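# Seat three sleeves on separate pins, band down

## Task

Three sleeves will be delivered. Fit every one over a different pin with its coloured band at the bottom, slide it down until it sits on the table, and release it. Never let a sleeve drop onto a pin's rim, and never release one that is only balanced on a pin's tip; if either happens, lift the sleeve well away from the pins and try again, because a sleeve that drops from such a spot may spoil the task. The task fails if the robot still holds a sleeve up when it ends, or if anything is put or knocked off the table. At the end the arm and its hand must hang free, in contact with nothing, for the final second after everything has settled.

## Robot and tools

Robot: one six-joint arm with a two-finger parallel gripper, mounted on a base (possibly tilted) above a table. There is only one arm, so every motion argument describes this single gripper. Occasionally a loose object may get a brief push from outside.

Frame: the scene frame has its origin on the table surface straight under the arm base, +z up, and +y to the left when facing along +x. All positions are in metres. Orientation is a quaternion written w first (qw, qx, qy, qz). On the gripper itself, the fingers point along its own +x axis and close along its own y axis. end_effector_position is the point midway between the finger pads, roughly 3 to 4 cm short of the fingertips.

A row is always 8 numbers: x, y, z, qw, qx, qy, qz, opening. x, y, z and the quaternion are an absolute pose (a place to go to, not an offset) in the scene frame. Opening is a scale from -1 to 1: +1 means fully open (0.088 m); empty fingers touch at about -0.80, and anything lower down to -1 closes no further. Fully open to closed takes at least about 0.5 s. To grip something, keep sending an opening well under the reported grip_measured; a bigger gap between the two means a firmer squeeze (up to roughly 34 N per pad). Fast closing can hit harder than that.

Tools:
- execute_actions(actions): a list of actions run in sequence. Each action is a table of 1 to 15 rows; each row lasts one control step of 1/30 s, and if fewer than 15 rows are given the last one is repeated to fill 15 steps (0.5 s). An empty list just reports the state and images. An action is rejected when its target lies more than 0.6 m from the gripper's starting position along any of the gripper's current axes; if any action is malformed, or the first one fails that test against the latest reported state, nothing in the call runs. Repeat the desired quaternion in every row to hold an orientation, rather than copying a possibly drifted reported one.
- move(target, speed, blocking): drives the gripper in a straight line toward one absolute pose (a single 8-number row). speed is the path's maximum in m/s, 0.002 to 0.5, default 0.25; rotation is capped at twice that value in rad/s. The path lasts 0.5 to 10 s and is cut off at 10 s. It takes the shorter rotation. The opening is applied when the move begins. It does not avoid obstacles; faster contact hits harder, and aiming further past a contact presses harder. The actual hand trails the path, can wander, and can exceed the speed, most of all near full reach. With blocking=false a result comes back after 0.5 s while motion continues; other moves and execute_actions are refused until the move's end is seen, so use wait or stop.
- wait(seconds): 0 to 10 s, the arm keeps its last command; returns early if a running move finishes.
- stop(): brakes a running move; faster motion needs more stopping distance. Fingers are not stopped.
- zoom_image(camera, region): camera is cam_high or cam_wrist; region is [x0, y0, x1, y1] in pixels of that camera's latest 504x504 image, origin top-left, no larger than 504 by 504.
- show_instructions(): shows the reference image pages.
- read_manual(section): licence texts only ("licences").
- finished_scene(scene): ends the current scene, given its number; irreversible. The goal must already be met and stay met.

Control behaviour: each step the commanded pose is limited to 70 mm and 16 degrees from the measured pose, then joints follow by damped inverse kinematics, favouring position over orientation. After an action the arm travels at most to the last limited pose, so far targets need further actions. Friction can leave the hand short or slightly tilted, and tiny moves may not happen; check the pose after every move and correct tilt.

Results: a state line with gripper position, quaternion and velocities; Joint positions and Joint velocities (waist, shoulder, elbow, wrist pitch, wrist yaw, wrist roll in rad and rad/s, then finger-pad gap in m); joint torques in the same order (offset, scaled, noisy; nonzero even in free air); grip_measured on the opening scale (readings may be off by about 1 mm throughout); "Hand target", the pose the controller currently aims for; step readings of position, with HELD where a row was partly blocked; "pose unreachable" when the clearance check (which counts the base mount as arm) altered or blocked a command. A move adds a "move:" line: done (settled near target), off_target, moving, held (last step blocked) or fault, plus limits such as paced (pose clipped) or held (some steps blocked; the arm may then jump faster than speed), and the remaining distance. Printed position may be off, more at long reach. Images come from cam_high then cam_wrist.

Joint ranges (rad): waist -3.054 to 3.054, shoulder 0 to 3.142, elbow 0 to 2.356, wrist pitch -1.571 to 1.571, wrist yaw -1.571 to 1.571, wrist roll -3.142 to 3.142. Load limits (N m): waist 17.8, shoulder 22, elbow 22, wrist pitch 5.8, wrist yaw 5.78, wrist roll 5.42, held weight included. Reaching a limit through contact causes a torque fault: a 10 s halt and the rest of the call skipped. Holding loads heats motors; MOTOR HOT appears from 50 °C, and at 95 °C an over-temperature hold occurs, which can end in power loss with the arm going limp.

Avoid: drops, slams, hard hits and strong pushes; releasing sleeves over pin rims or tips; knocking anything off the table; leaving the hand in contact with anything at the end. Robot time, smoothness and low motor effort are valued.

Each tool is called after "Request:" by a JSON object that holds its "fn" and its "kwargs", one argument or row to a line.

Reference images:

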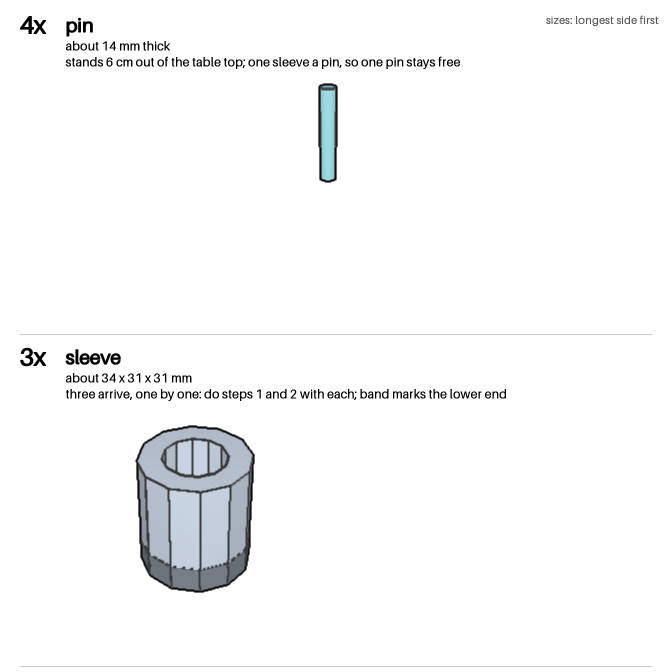

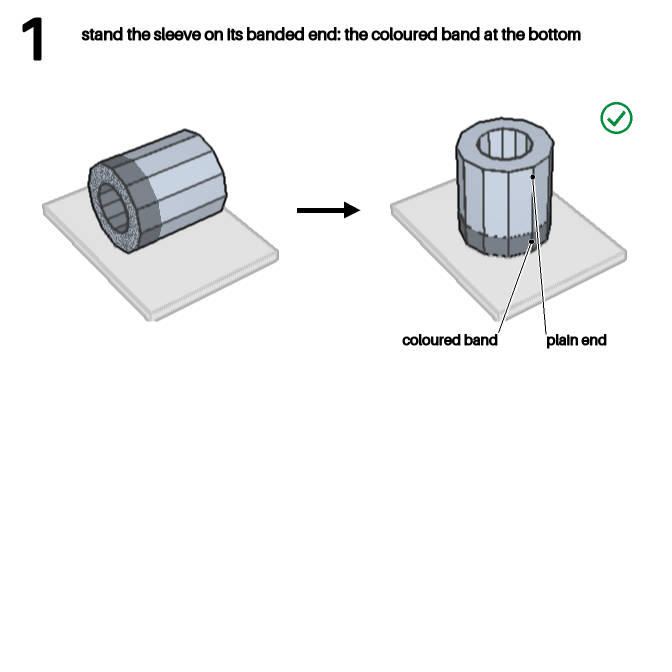

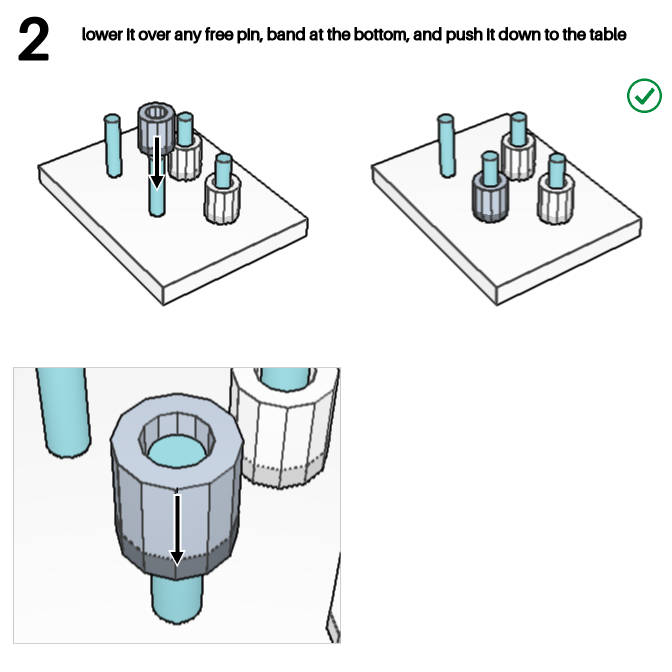

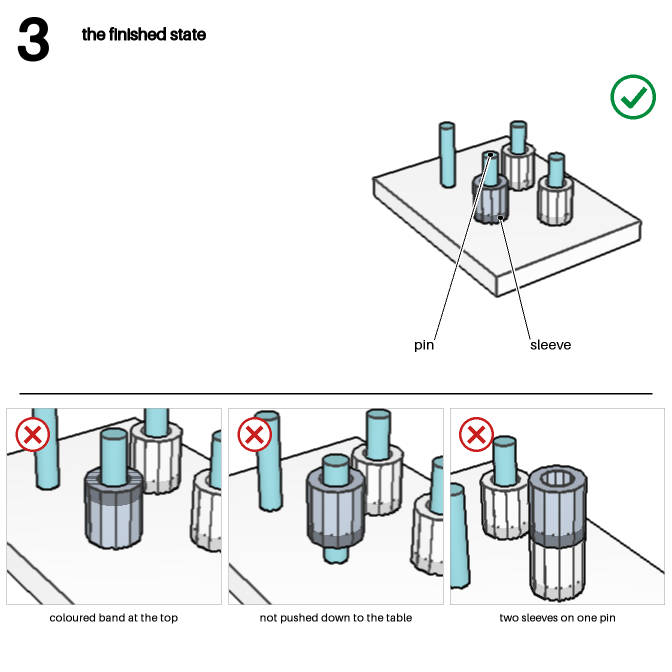

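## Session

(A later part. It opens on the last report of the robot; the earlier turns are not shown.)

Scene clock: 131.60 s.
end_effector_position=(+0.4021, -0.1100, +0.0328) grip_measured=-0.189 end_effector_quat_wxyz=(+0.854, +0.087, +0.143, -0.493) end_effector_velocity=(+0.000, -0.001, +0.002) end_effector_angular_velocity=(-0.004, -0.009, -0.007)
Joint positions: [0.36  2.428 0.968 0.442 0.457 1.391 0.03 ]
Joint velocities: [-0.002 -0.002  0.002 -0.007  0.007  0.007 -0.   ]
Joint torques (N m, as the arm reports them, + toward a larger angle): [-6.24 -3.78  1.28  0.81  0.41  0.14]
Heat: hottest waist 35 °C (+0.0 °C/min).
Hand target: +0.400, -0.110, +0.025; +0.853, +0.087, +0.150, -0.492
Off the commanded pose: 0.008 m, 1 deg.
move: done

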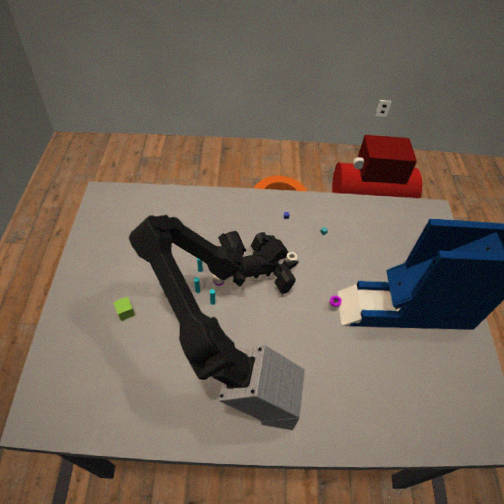

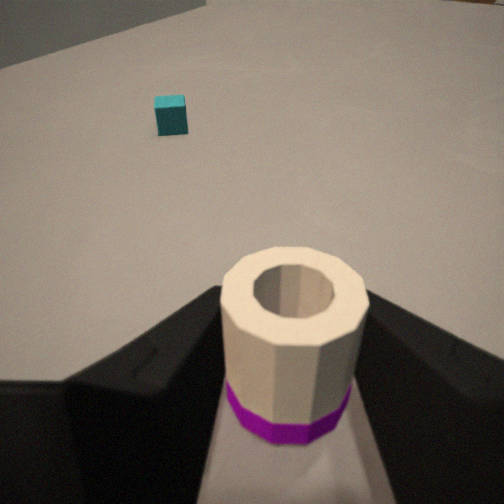

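Request:
{"fn": "move", "kwargs": {
  "target": [0.40,-0.11,0.032,0.853,0.087,0.15,-0.492,0.3],
  "speed": 0.02
}}

Request:
{"fn": "move", "kwargs": {
  "target": [0.40,-0.11,0.1,0.853,0.087,0.15,-0.492,0.3],
  "speed": 0.1
}}

Request:
{"fn": "move", "kwargs": {
  "target": [0.411,-0.131,0.09,0.707,0,0.707,0,0.3],
  "speed": 0.35
}}

Request:
{"fn": "move", "kwargs": {
  "target": [0.411,-0.132,0.044,0.707,0,0.707,0,0.3],
  "speed": 0.06
}}

Request:
{"fn": "move", "kwargs": {
  "target": [0.411,-0.132,0.044,0.707,0,0.707,0,-0.5]
}}

Request:
{"fn": "move", "kwargs": {
  "target": [0.4,-0.08,0.14,0.707,0,0.707,0,-0.5],
  "speed": 0.15
}}

Request:
{"fn": "move", "kwargs": {
  "target": [0.345,0.135,0.14,0.707,0,0.707,0,-0.5]
}}

Request:
{"fn": "move", "kwargs": {
  "target": [0.345,0.135,0.114,0.707,0,0.707,0,-0.5],
  "speed": 0.05
}}

Scene clock: 140.70 s.
end_effector_position=(+0.4002, -0.1108, +0.0313) grip_measured=+0.299 end_effector_quat_wxyz=(+0.853, +0.087, +0.148, -0.493) end_effector_velocity=(+0.000, +0.000, +0.000) end_effector_angular_velocity=(+0.002, +0.009, +0.000)
Joint positions: [0.359 2.429 0.965 0.443 0.449 1.388 0.054]
Joint velocities: [-0.002 -0.002  0.002 -0.007 -0.007 -0.007  0.   ]
Joint torques (N m, as the arm reports them, + toward a larger angle): [-7.54 -5.8   0.2   0.77  0.55 -0.17]
Heat: hottest waist 35 °C (+0.0 °C/min).
Hand target: +0.400, -0.110, +0.032; +0.853, +0.087, +0.150, -0.492
Off the commanded pose: 0.001 m, 0 deg.
move: done

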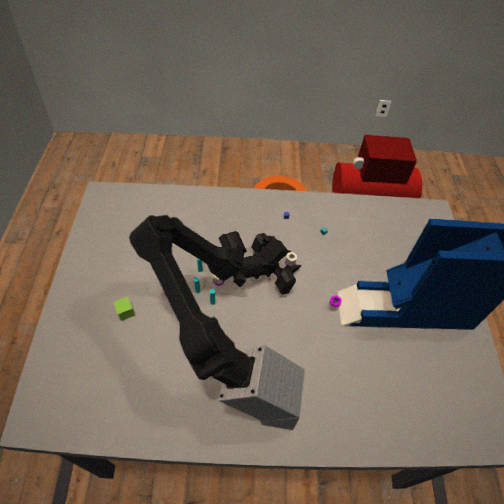

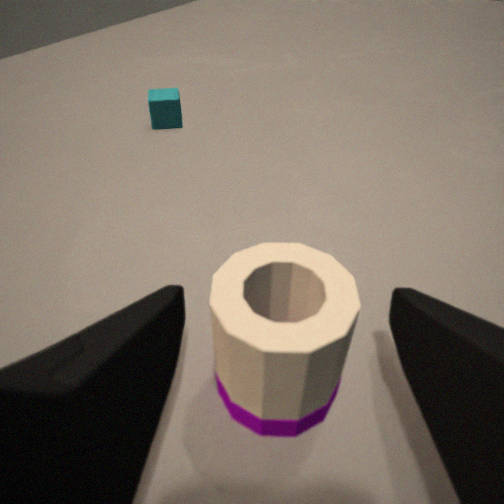

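Scene clock: 141.73 s.
end_effector_position=(+0.4012, -0.1113, +0.0997) grip_measured=+0.300 end_effector_quat_wxyz=(+0.853, +0.087, +0.146, -0.493) end_effector_velocity=(-0.009, -0.002, -0.001) end_effector_angular_velocity=(-0.018, +0.032, -0.009)
Joint positions: [0.216 2.236 0.87  0.399 0.373 1.257 0.054]
Joint velocities: [ 0.002 -0.007 -0.022 -0.007  0.007 -0.022 -0.   ]
Joint torques (N m, as the arm reports them, + toward a larger angle): [-7.32 -6.05  1.29  0.79  0.48 -0.16]
Heat: hottest waist 35 °C (+0.0 °C/min).
Hand target: +0.400, -0.110, +0.100; +0.853, +0.086, +0.149, -0.492
Off the commanded pose: 0.002 m, 0 deg.
move: done

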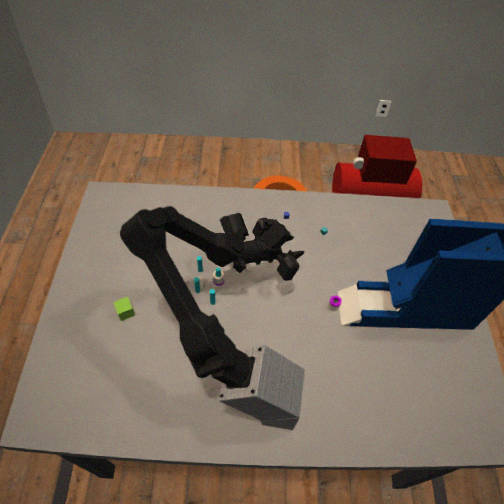

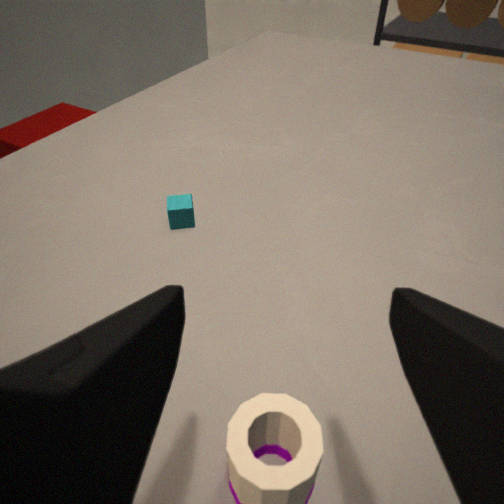

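Scene clock: 144.53 s.
end_effector_position=(+0.4112, -0.1306, +0.0915) grip_measured=+0.300 end_effector_quat_wxyz=(+0.708, -0.005, +0.706, -0.002) end_effector_velocity=(-0.005, +0.001, +0.001) end_effector_angular_velocity=(+0.007, +0.028, -0.009)
Joint positions: [-0.182  2.67   1.752 -0.878 -0.771 -0.467  0.054]
Joint velocities: [-0.002  0.007  0.017 -0.051  0.007 -0.022  0.   ]
Joint torques (N m, as the arm reports them, + toward a larger angle): [-9.26 -6.05  5.25  0.15 -0.18 -0.16]
Heat: hottest waist 36 °C (+1.0 °C/min).
Hand target: +0.411, -0.133, +0.089; +0.707, -0.002, +0.707, +0.000
Off the commanded pose: 0.002 m, 1 deg.
move: done

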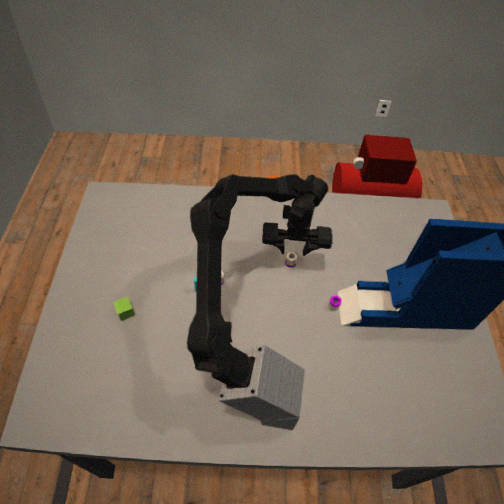

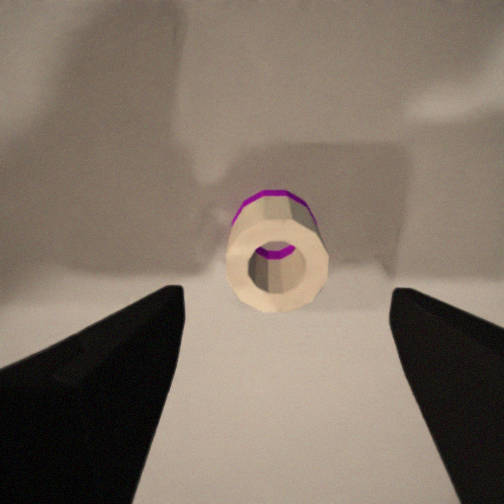

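Scene clock: 145.67 s.
end_effector_position=(+0.4163, -0.1308, +0.0498) grip_measured=+0.300 end_effector_quat_wxyz=(+0.711, -0.008, +0.703, +0.002) end_effector_velocity=(+0.001, +0.000, +0.001) end_effector_angular_velocity=(+0.005, -0.009, +0.011)
Joint positions: [-0.112  2.722  1.723 -0.718 -0.788 -0.373  0.054]
Joint velocities: [-0.002 -0.002 -0.002  0.007 -0.007 -0.007  0.   ]
Joint torques (N m, as the arm reports them, + toward a larger angle): [-9.09 -6.12  2.92  0.53 -0.2   0.15]
Heat: hottest waist 36 °C (+1.0 °C/min).
Hand target: +0.411, -0.132, +0.044; +0.707, +0.000, +0.707, +0.000
Off the commanded pose: 0.008 m, 1 deg.
move: done

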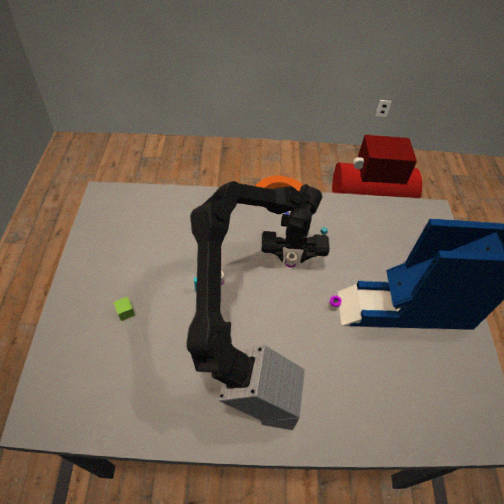

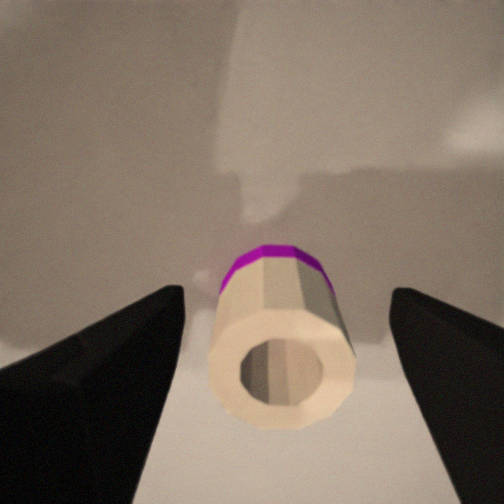

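Scene clock: 146.37 s.
end_effector_position=(+0.4164, -0.1308, +0.0498) grip_measured=-0.190 end_effector_quat_wxyz=(+0.712, -0.008, +0.703, +0.002) end_effector_velocity=(+0.000, +0.001, +0.004) end_effector_angular_velocity=(+0.006, -0.006, +0.015)
Joint positions: [-0.112  2.722  1.723 -0.718 -0.789 -0.373  0.03 ]
Joint velocities: [-0.007 -0.007 -0.002 -0.007 -0.007 -0.022 -0.   ]
Joint torques (N m, as the arm reports them, + toward a larger angle): [-9.05 -6.16  2.83  0.55 -0.14  0.13]
Heat: hottest waist 36 °C (+2.0 °C/min).
Hand target: +0.411, -0.132, +0.044; +0.707, -0.000, +0.707, +0.000
Off the commanded pose: 0.008 m, 1 deg.
move: done

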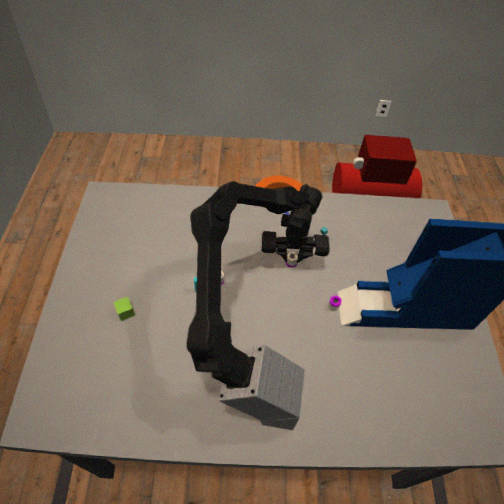

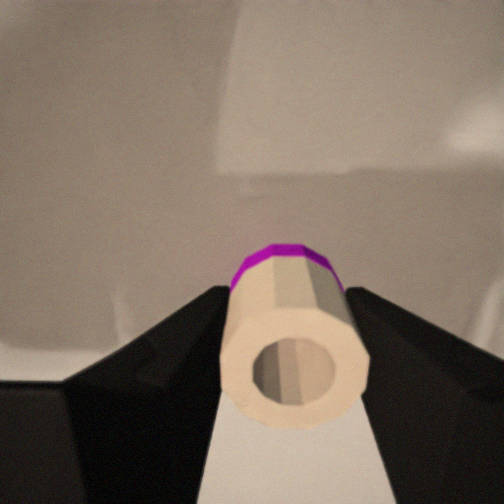

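Scene clock: 147.50 s.
end_effector_position=(+0.4017, -0.0811, +0.1395) grip_measured=-0.190 end_effector_quat_wxyz=(+0.709, +0.001, +0.706, -0.000) end_effector_velocity=(-0.002, +0.002, +0.002) end_effector_angular_velocity=(+0.023, -0.008, -0.006)
Joint positions: [-0.197  2.466  1.651 -1.    -0.777 -0.486  0.03 ]
Joint velocities: [-0.007 -0.002 -0.007 -0.007 -0.022 -0.007  0.   ]
Joint torques (N m, as the arm reports them, + toward a larger angle): [-8.87 -7.4   3.37  0.21  0.13 -0.13]
Heat: hottest waist 36 °C (+2.0 °C/min).
Hand target: +0.399, -0.080, +0.140; +0.707, -0.000, +0.707, -0.000
Off the commanded pose: 0.002 m, 0 deg.
move: done

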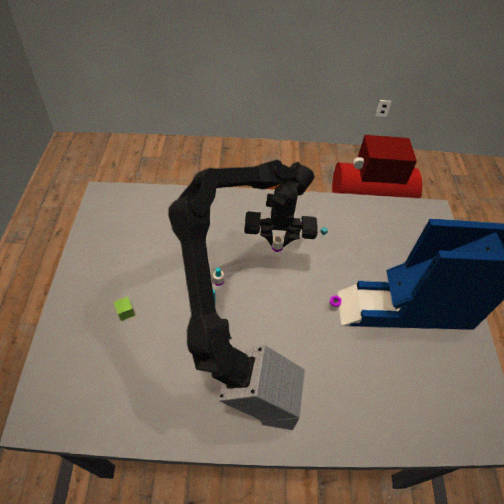

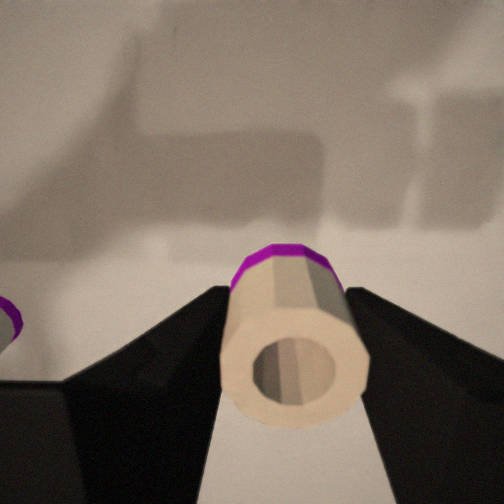

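Scene clock: 148.90 s.
end_effector_position=(+0.3468, +0.1349, +0.1400) grip_measured=-0.190 end_effector_quat_wxyz=(+0.708, +0.002, +0.706, +0.004) end_effector_velocity=(-0.003, -0.001, +0.001) end_effector_angular_velocity=(-0.008, +0.003, +0.000)
Joint positions: [ 0.169  1.794  1.232 -0.881 -0.806  0.031  0.03 ]
Joint velocities: [-0.002 -0.007 -0.007 -0.007  0.007 -0.007 -0.   ]
Joint torques (N m, as the arm reports them, + toward a larger angle): [-6.17 -5.86  3.08  0.47  0.13  0.18]
Heat: hottest waist 36 °C (+2.0 °C/min).
Hand target: +0.345, +0.135, +0.140; +0.708, +0.001, +0.706, +0.002
Off the commanded pose: 0.002 m, 1 deg.
move: done

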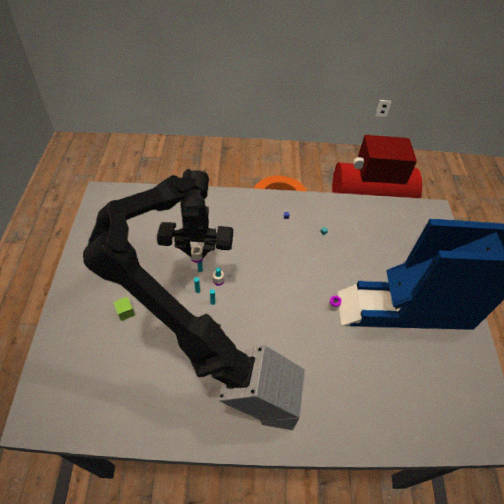

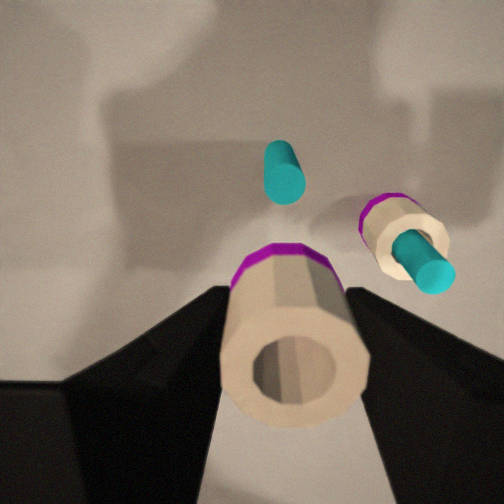

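Scene clock: 149.77 s.
end_effector_position=(+0.3480, +0.1384, +0.1183) grip_measured=-0.190 end_effector_quat_wxyz=(+0.712, -0.003, +0.703, +0.007) end_effector_velocity=(+0.001, -0.000, -0.000) end_effector_angular_velocity=(+0.007, -0.003, +0.007)
Joint positions: [ 0.224  1.802  1.186 -0.758 -0.794  0.108  0.03 ]
Joint velocities: [-0.002  0.002 -0.002  0.007 -0.007 -0.007 -0.   ]
Joint torques (N m, as the arm reports them, + toward a larger angle): [-6.13 -4.32  2.93  0.55  0.19  0.15]
Heat: hottest waist 36 °C (+2.0 °C/min).
Hand target: +0.345, +0.135, +0.114; +0.707, +0.000, +0.707, +0.000
Off the commanded pose: 0.006 m, 1 deg.
move: done

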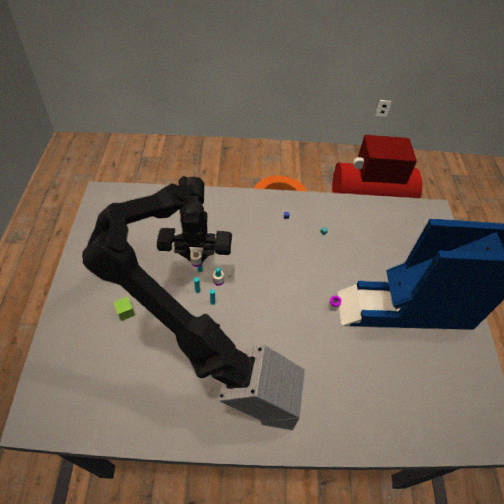

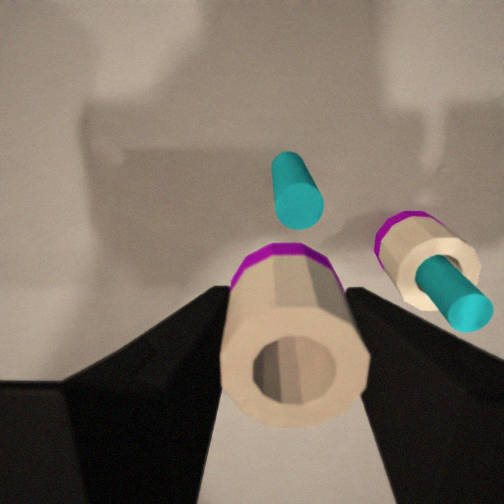

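Request:
{"fn": "move", "kwargs": {
  "target": [0.367,0.131,0.126,0.707,0,0.707,0,-0.5],
  "speed": 0.04
}}

Request:
{"fn": "move", "kwargs": {
  "target": [0.367,0.131,0.096,0.707,0,0.707,0,-0.5],
  "speed": 0.012
}}

Scene clock: 152.87 s.
end_effector_position=(+0.3651, +0.1322, +0.1266) grip_measured=-0.190 end_effector_quat_wxyz=(+0.708, +0.000, +0.707, -0.001) end_effector_velocity=(+0.003, -0.000, +0.002) end_effector_angular_velocity=(+0.006, -0.003, +0.001)
Joint positions: [ 0.193  1.871  1.295 -0.846 -0.794  0.066  0.03 ]
Joint velocities: [-0.007  0.007  0.012 -0.007 -0.007 -0.007  0.   ]
Joint torques (N m, as the arm reports them, + toward a larger angle): [-7.12 -4.5   5.2   0.23  0.01 -0.19]
Heat: hottest waist 36 °C (+2.0 °C/min).
Hand target: +0.367, +0.131, +0.126; +0.707, +0.000, +0.707, -0.000
Off the commanded pose: 0.002 m, 0 deg.
move: done

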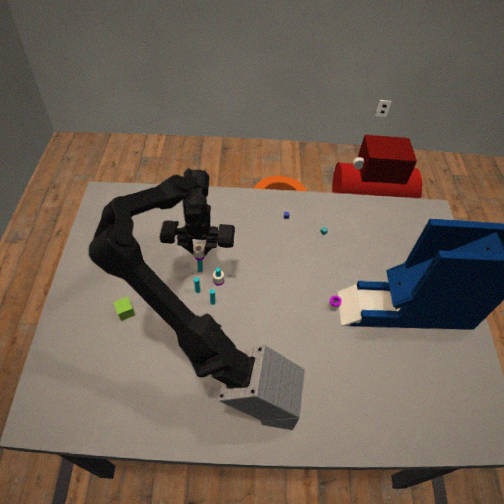

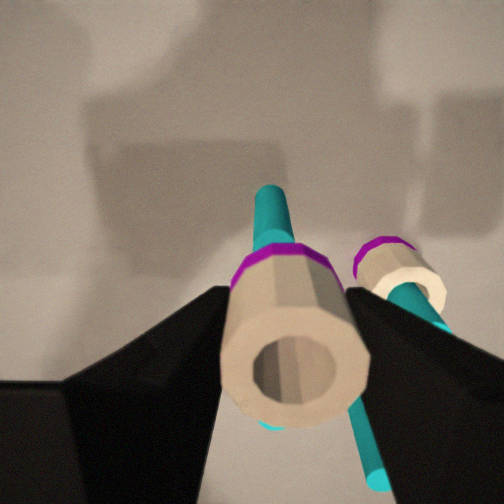

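Scene clock: 155.63 s.
end_effector_position=(+0.3702, +0.1347, +0.1007) grip_measured=-0.190 end_effector_quat_wxyz=(+0.712, -0.003, +0.702, +0.007) end_effector_velocity=(-0.002, +0.000, +0.001) end_effector_angular_velocity=(+0.006, +0.004, +0.001)
Joint positions: [ 0.248  1.9    1.26  -0.71  -0.789  0.141  0.03 ]
Joint velocities: [-0.002 -0.002 -0.002 -0.007 -0.007 -0.007 -0.   ]
Joint torques (N m, as the arm reports them, + toward a larger angle): [-6.6  -4.61  2.85  0.53  0.18  0.14]
Heat: hottest waist 36 °C (+2.0 °C/min).
Hand target: +0.367, +0.131, +0.096; +0.707, +0.000, +0.707, +0.000
Off the commanded pose: 0.007 m, 1 deg.
move: done

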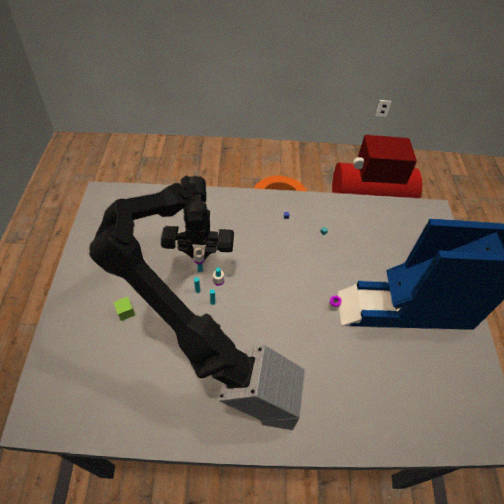

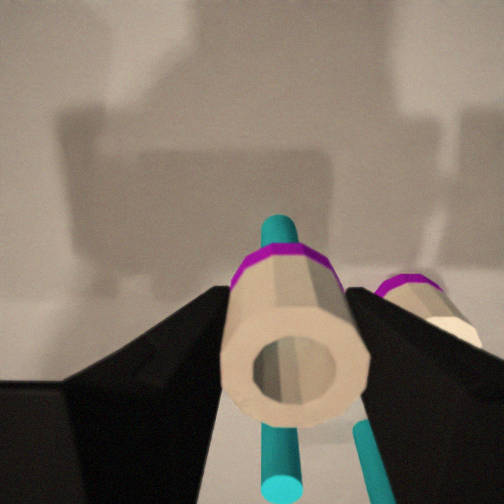

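Request:
{"fn": "move", "kwargs": {
  "target": [0.367,0.131,0.039,0.707,0,0.707,0,-0.5],
  "speed": 0.025
}}

Request:
{"fn": "move", "kwargs": {
  "target": [0.367,0.131,0.042,0.707,0,0.707,0,0.1]
}}

Request:
{"fn": "move", "kwargs": {
  "target": [0.372,0.136,0.14,0.707,0,0.707,0,0.1],
  "speed": 0.1
}}

Request:
{"fn": "move", "kwargs": {
  "target": [0.272,-0.17,0.09,0.69,0.153,0.153,-0.69,0.3],
  "speed": 0.3
}}

Request:
{"fn": "move", "kwargs": {
  "target": [0.272,-0.19,0.04,0.69,0.153,0.153,-0.69,0.3],
  "speed": 0.08
}}

Scene clock: 164.03 s.
end_effector_position=(+0.3715, +0.1349, +0.0470) grip_measured=-0.190 end_effector_quat_wxyz=(+0.713, -0.000, +0.701, +0.006) end_effector_velocity=(-0.000, +0.001, +0.002) end_effector_angular_velocity=(+0.008, -0.005, +0.011)
Joint positions: [ 0.352  1.979  1.198 -0.464 -0.761  0.291  0.03 ]
Joint velocities: [-0.002 -0.007 -0.007  0.007 -0.007 -0.007  0.   ]
Joint torques (N m, as the arm reports them, + toward a larger angle): [-6.07 -4.26  2.4   1.08  0.2   0.08]
Heat: hottest waist 36 °C (+2.0 °C/min).
Hand target: +0.367, +0.131, +0.039; +0.707, +0.000, +0.707, +0.001
Off the commanded pose: 0.010 m, 1 deg.
move: off_target

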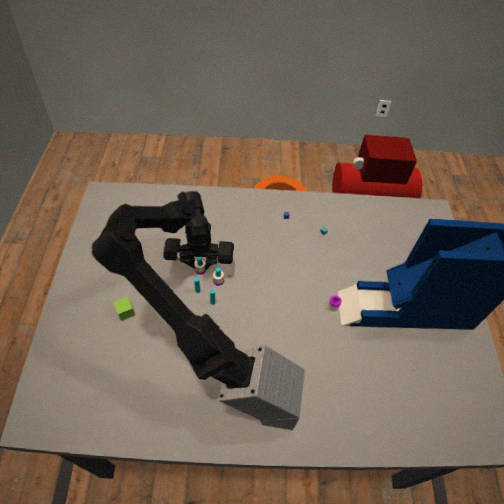

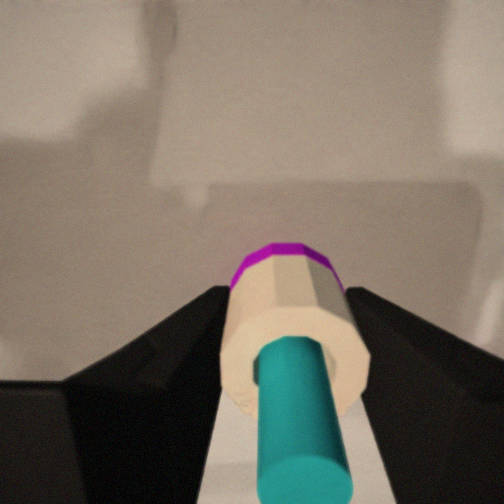

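Scene clock: 164.73 s.
end_effector_position=(+0.3710, +0.1346, +0.0466) grip_measured=+0.099 end_effector_quat_wxyz=(+0.713, +0.000, +0.702, +0.005) end_effector_velocity=(-0.001, -0.001, -0.001) end_effector_angular_velocity=(+0.006, +0.002, +0.004)
Joint positions: [ 0.353  1.98   1.198 -0.465 -0.761  0.292  0.044]
Joint velocities: [-0.002  0.002 -0.007  0.007 -0.007 -0.007  0.   ]
Joint torques (N m, as the arm reports them, + toward a larger angle): [-6.54 -4.91  2.51  0.22  0.14 -0.1 ]
Heat: hottest waist 36 °C (+2.0 °C/min).
Hand target: +0.367, +0.131, +0.042; +0.707, +0.000, +0.707, -0.000
Off the commanded pose: 0.007 m, 1 deg.
move: done

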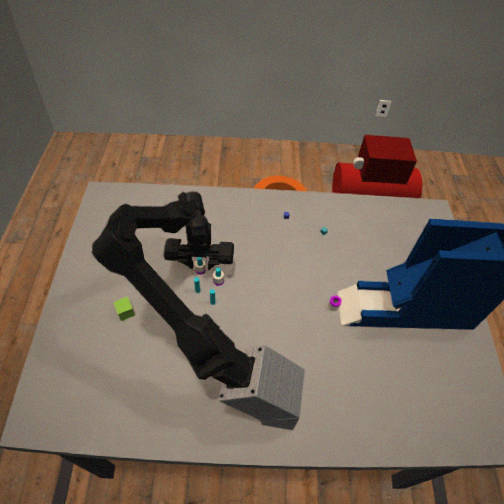

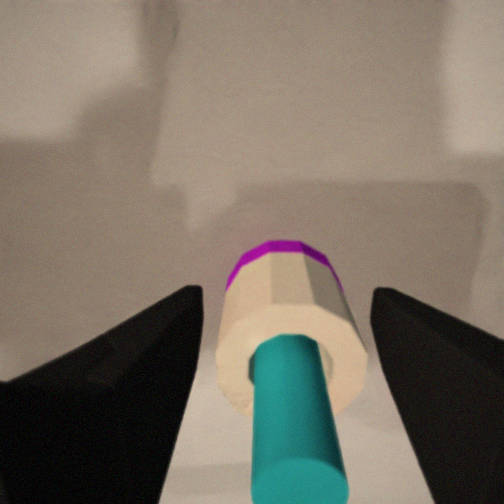

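Scene clock: 166.07 s.
end_effector_position=(+0.3695, +0.1322, +0.1369) grip_measured=+0.100 end_effector_quat_wxyz=(+0.704, +0.002, +0.710, -0.007) end_effector_velocity=(-0.002, +0.002, +0.002) end_effector_angular_velocity=(+0.007, +0.007, +0.011)
Joint positions: [ 0.173  1.887  1.352 -0.922 -0.79   0.038  0.044]
Joint velocities: [-0.002 -0.002  0.007 -0.022 -0.007 -0.022 -0.   ]
Joint torques (N m, as the arm reports them, + toward a larger angle): [-7.13 -5.99  5.25  0.2  -0.13 -0.17]
Heat: hottest waist 36 °C (+2.0 °C/min).
Hand target: +0.372, +0.135, +0.140; +0.707, -0.001, +0.707, -0.001
Off the commanded pose: 0.005 m, 1 deg.
move: done

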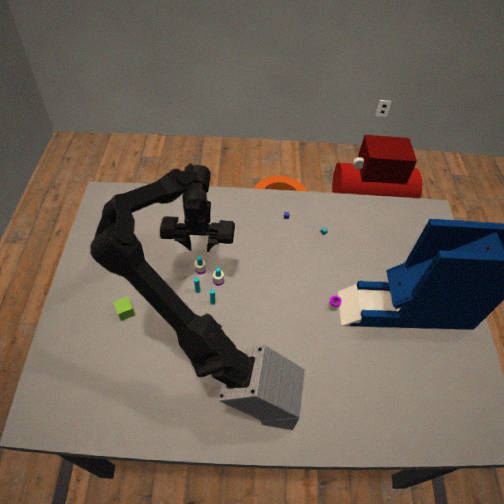

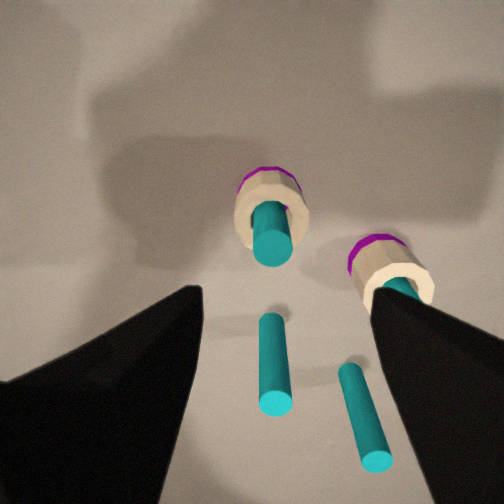

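Scene clock: 169.63 s.
end_effector_position=(+0.2741, -0.1679, +0.0909) grip_measured=+0.300 end_effector_quat_wxyz=(+0.691, +0.152, +0.157, -0.689) end_effector_velocity=(-0.003, +0.001, -0.000) end_effector_angular_velocity=(+0.008, +0.003, -0.017)
Joint positions: [0.107 2.286 0.777 0.056 0.326 1.519 0.054]
Joint velocities: [-0.002 -0.002  0.002 -0.022 -0.007  0.007 -0.   ]
Joint torques (N m, as the arm reports them, + toward a larger angle): [-6.54 -3.82  1.99  0.19  0.84  0.19]
Heat: hottest waist 36 °C (+2.0 °C/min).
Hand target: +0.273, -0.170, +0.090; +0.689, +0.152, +0.154, -0.692
Off the commanded pose: 0.003 m, 0 deg.
move: done

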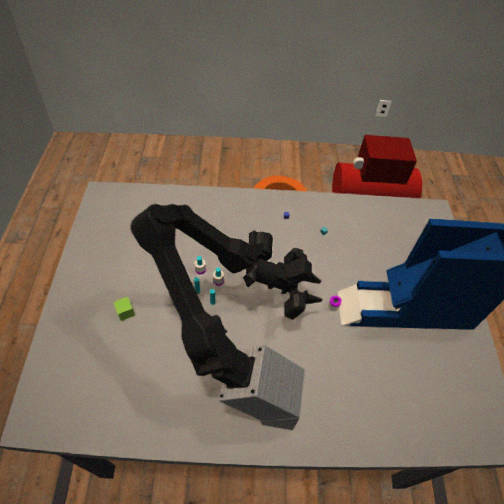

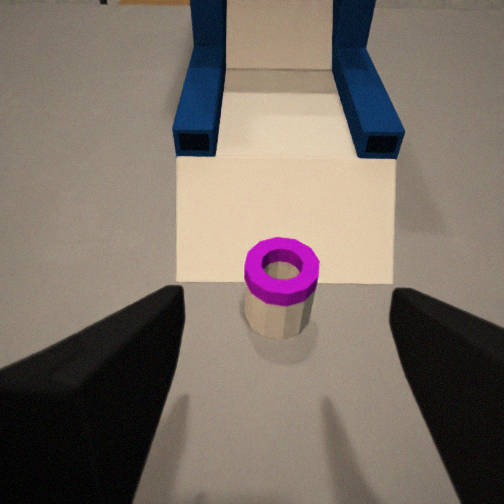

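Scene clock: 170.73 s.
end_effector_position=(+0.2731, -0.1889, +0.0419) grip_measured=+0.300 end_effector_quat_wxyz=(+0.691, +0.155, +0.154, -0.689) end_effector_velocity=(-0.001, -0.000, -0.001) end_effector_angular_velocity=(+0.007, +0.010, -0.004)
Joint positions: [0.181 2.499 0.856 0.164 0.333 1.605 0.054]
Joint velocities: [-0.002  0.002  0.002 -0.007 -0.007 -0.007 -0.   ]
Joint torques (N m, as the arm reports them, + toward a larger angle): [-6.15 -3.74  0.73  0.41  0.83  0.22]
Heat: hottest waist 36 °C (+2.0 °C/min).
Hand target: +0.272, -0.190, +0.040; +0.690, +0.153, +0.153, -0.690
Off the commanded pose: 0.002 m, 0 deg.
move: done

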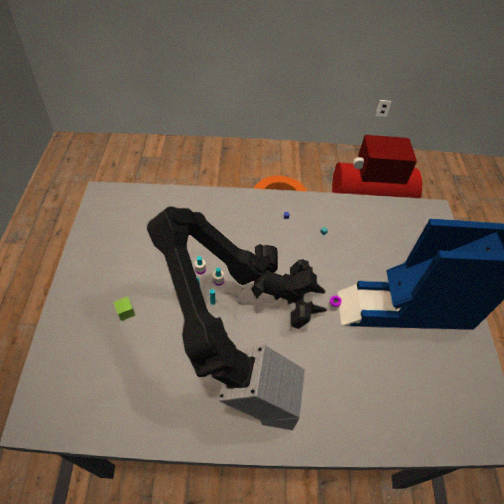

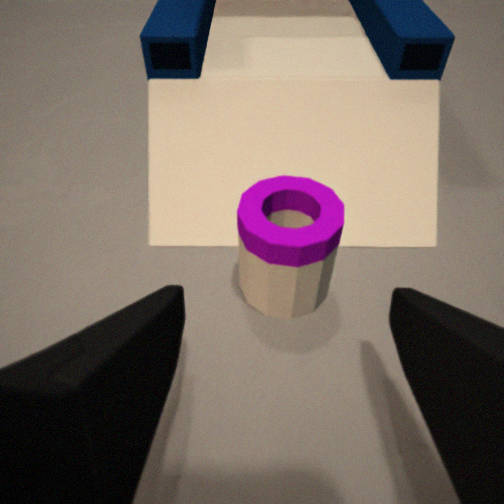

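Request:
{"fn": "move", "kwargs": {
  "target": [0.27,-0.232,0.028,0.69,0.153,0.153,-0.69,0.3],
  "speed": 0.05
}}

Request:
{"fn": "move", "kwargs": {
  "target": [0.27,-0.232,0.028,0.69,0.153,0.153,-0.69,-0.5]
}}

Request:
{"fn": "move", "kwargs": {
  "target": [0.28,-0.2,0.1,0.69,0.153,0.153,-0.69,-0.5],
  "speed": 0.1
}}

Request:
{"fn": "move", "kwargs": {
  "target": [0.33,-0.1,0.08,0,0.843,0,-0.537,-0.5],
  "speed": 0.3
}}

Request:
{"fn": "move", "kwargs": {
  "target": [0.33,-0.1,0.034,0,0.843,0,-0.537,-0.5],
  "speed": 0.03
}}

Scene clock: 176.13 s.
end_effector_position=(+0.2711, -0.2303, +0.0297) grip_measured=+0.300 end_effector_quat_wxyz=(+0.691, +0.154, +0.151, -0.690) end_effector_velocity=(+0.006, +0.000, +0.000) end_effector_angular_velocity=(+0.006, -0.020, +0.008)
Joint positions: [0.113 2.66  0.928 0.277 0.333 1.537 0.054]
Joint velocities: [-0.002 -0.002  0.007  0.007 -0.007  0.007  0.   ]
Joint torques (N m, as the arm reports them, + toward a larger angle): [-7.03 -3.82  0.77  0.52  0.61 -0.15]
Heat: hottest waist 36 °C (+1.0 °C/min).
Hand target: +0.270, -0.232, +0.028; +0.690, +0.153, +0.153, -0.691
Off the commanded pose: 0.003 m, 0 deg.
move: done

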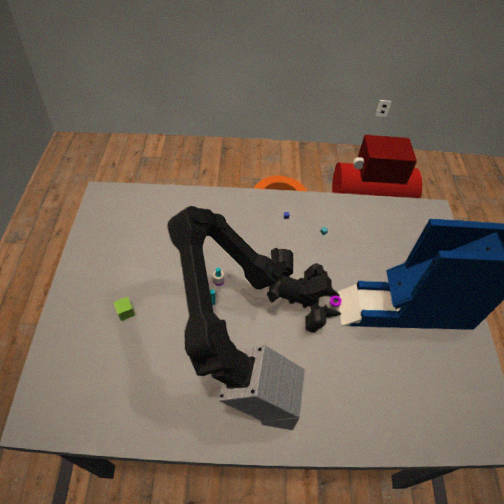

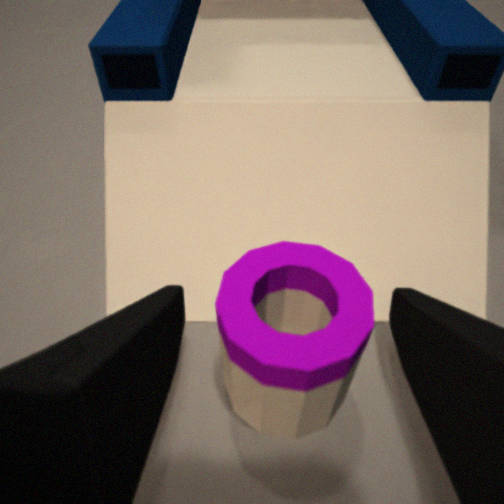

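Scene clock: 176.83 s.
end_effector_position=(+0.2713, -0.2303, +0.0297) grip_measured=-0.178 end_effector_quat_wxyz=(+0.692, +0.154, +0.150, -0.690) end_effector_velocity=(-0.002, +0.000, -0.000) end_effector_angular_velocity=(+0.007, +0.023, +0.003)
Joint positions: [0.113 2.66  0.928 0.279 0.333 1.537 0.03 ]
Joint velocities: [-0.002 -0.002 -0.002 -0.007 -0.007 -0.022 -0.   ]
Joint torques (N m, as the arm reports them, + toward a larger angle): [-6.94 -3.77  0.8   0.57  0.57 -0.15]
Heat: hottest waist 36 °C (+1.0 °C/min).
Hand target: +0.270, -0.232, +0.028; +0.690, +0.153, +0.153, -0.690
Off the commanded pose: 0.003 m, 0 deg.
move: done

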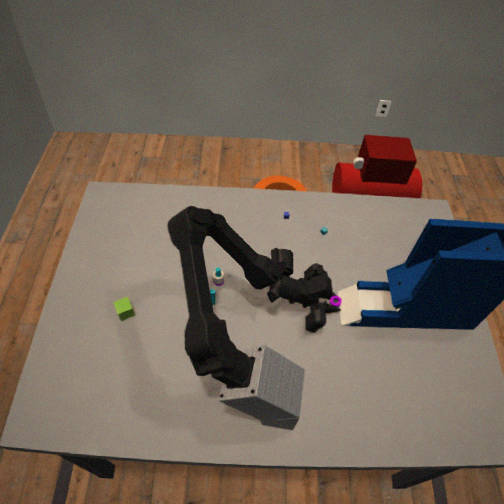

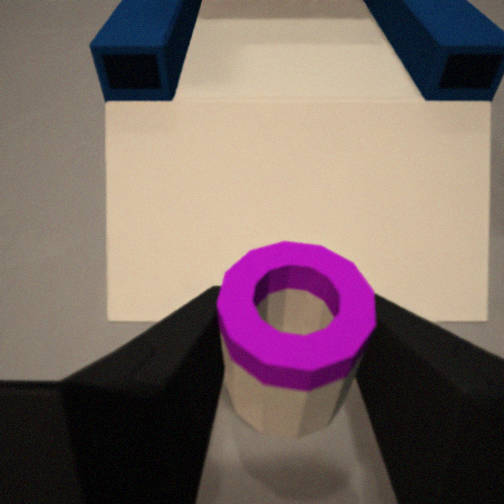

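Scene clock: 178.10 s.
end_effector_position=(+0.2804, -0.2013, +0.0993) grip_measured=-0.178 end_effector_quat_wxyz=(+0.690, +0.152, +0.150, -0.691) end_effector_velocity=(+0.003, +0.001, +0.001) end_effector_angular_velocity=(+0.005, -0.004, +0.011)
Joint positions: [0.01  2.373 0.832 0.119 0.323 1.429 0.03 ]
Joint velocities: [-0.002 -0.007 -0.002  0.007 -0.007 -0.007 -0.   ]
Joint torques (N m, as the arm reports them, + toward a larger angle): [-6.82 -5.81  1.07  0.42  0.53 -0.14]
Heat: hottest waist 36 °C (+1.0 °C/min).
Hand target: +0.280, -0.200, +0.100; +0.690, +0.153, +0.153, -0.691
Off the commanded pose: 0.002 m, 0 deg.
move: done

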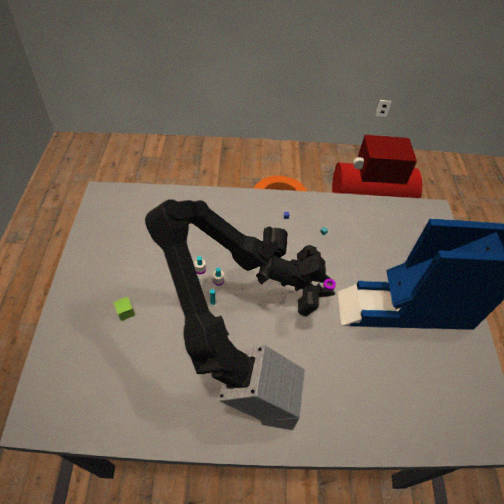

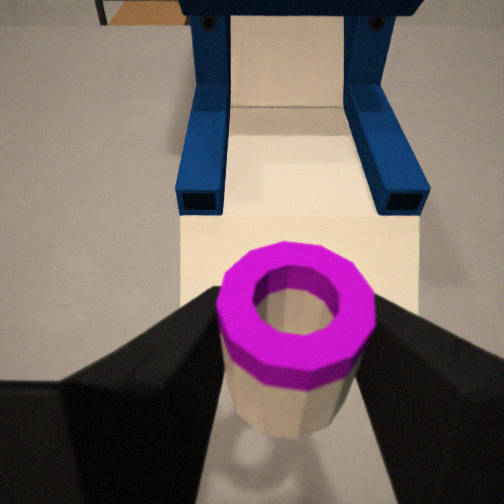

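Scene clock: 182.10 s.
end_effector_position=(+0.3320, -0.1019, +0.0824) grip_measured=-0.180 end_effector_quat_wxyz=(+0.007, +0.846, -0.001, -0.533) end_effector_velocity=(-0.001, +0.001, +0.001) end_effector_angular_velocity=(+0.011, -0.010, -0.010)
Joint positions: [-0.222  2.325  0.77   0.355 -0.888  3.092  0.03 ]
Joint velocities: [-0.002 -0.002 -0.012  0.022 -0.007  0.022  0.   ]
Joint torques (N m, as the arm reports them, + toward a larger angle): [-6.09 -4.81  2.02  1.23 -0.16  0.22]
Heat: hottest waist 36 °C (+1.0 °C/min).
Hand target: +0.329, -0.100, +0.080; +0.002, +0.844, -0.001, -0.536
Off the commanded pose: 0.004 m, 1 deg.
move: done

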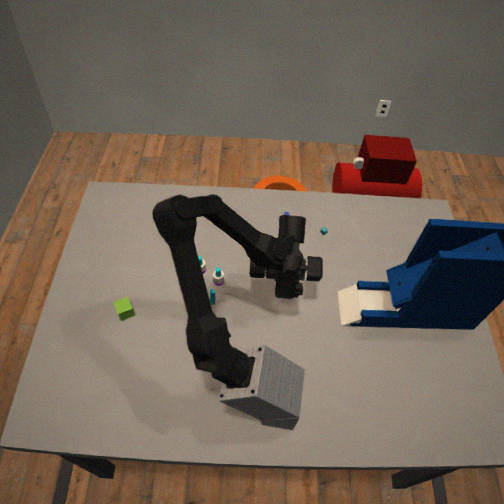

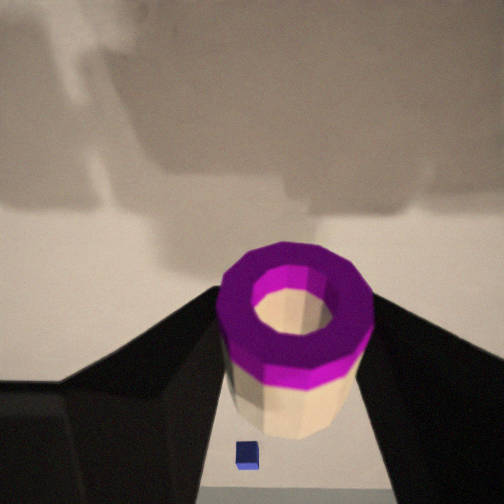

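Scene clock: 183.93 s.
end_effector_position=(+0.3296, -0.0991, +0.0380) grip_measured=-0.181 end_effector_quat_wxyz=(+0.013, +0.830, +0.022, -0.557) end_effector_velocity=(-0.001, +0.001, +0.000) end_effector_angular_velocity=(+0.011, +0.003, -0.011)
Joint positions: [-0.12   2.453  0.797  0.477 -0.882  3.132  0.03 ]
Joint velocities: [-0.002 -0.002 -0.002 -0.007 -0.007  0.007 -0.   ]
Joint torques (N m, as the arm reports them, + toward a larger angle): [-6.   -3.6   3.23  1.19  0.14  0.14]
Heat: hottest waist 36 °C (+1.0 °C/min).
Hand target: +0.330, -0.100, +0.034; +0.013, +0.828, +0.022, -0.560
Off the commanded pose: 0.004 m, 4 deg.
joint sent to its limit — the command would take joint 6 (wrist roll) past its upper limit, so that joint was sent only as far as its limit.
move: off_target

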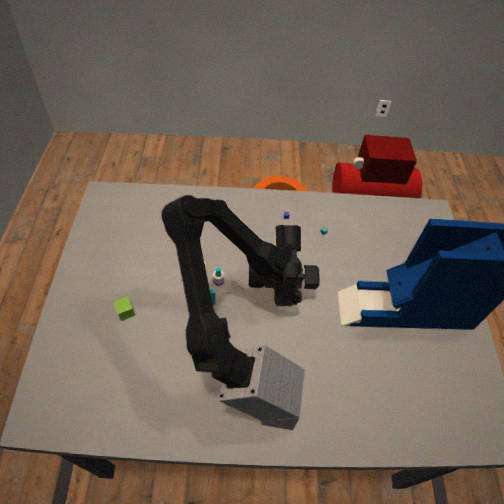

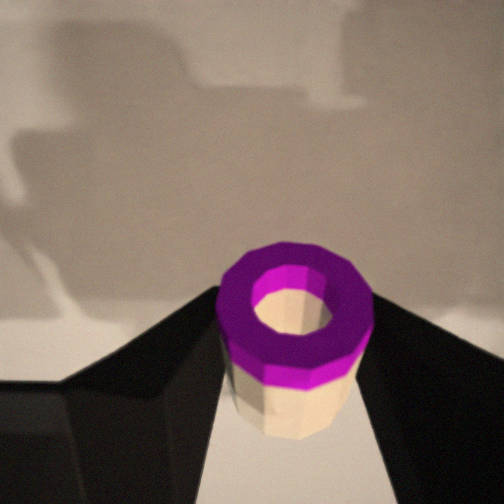

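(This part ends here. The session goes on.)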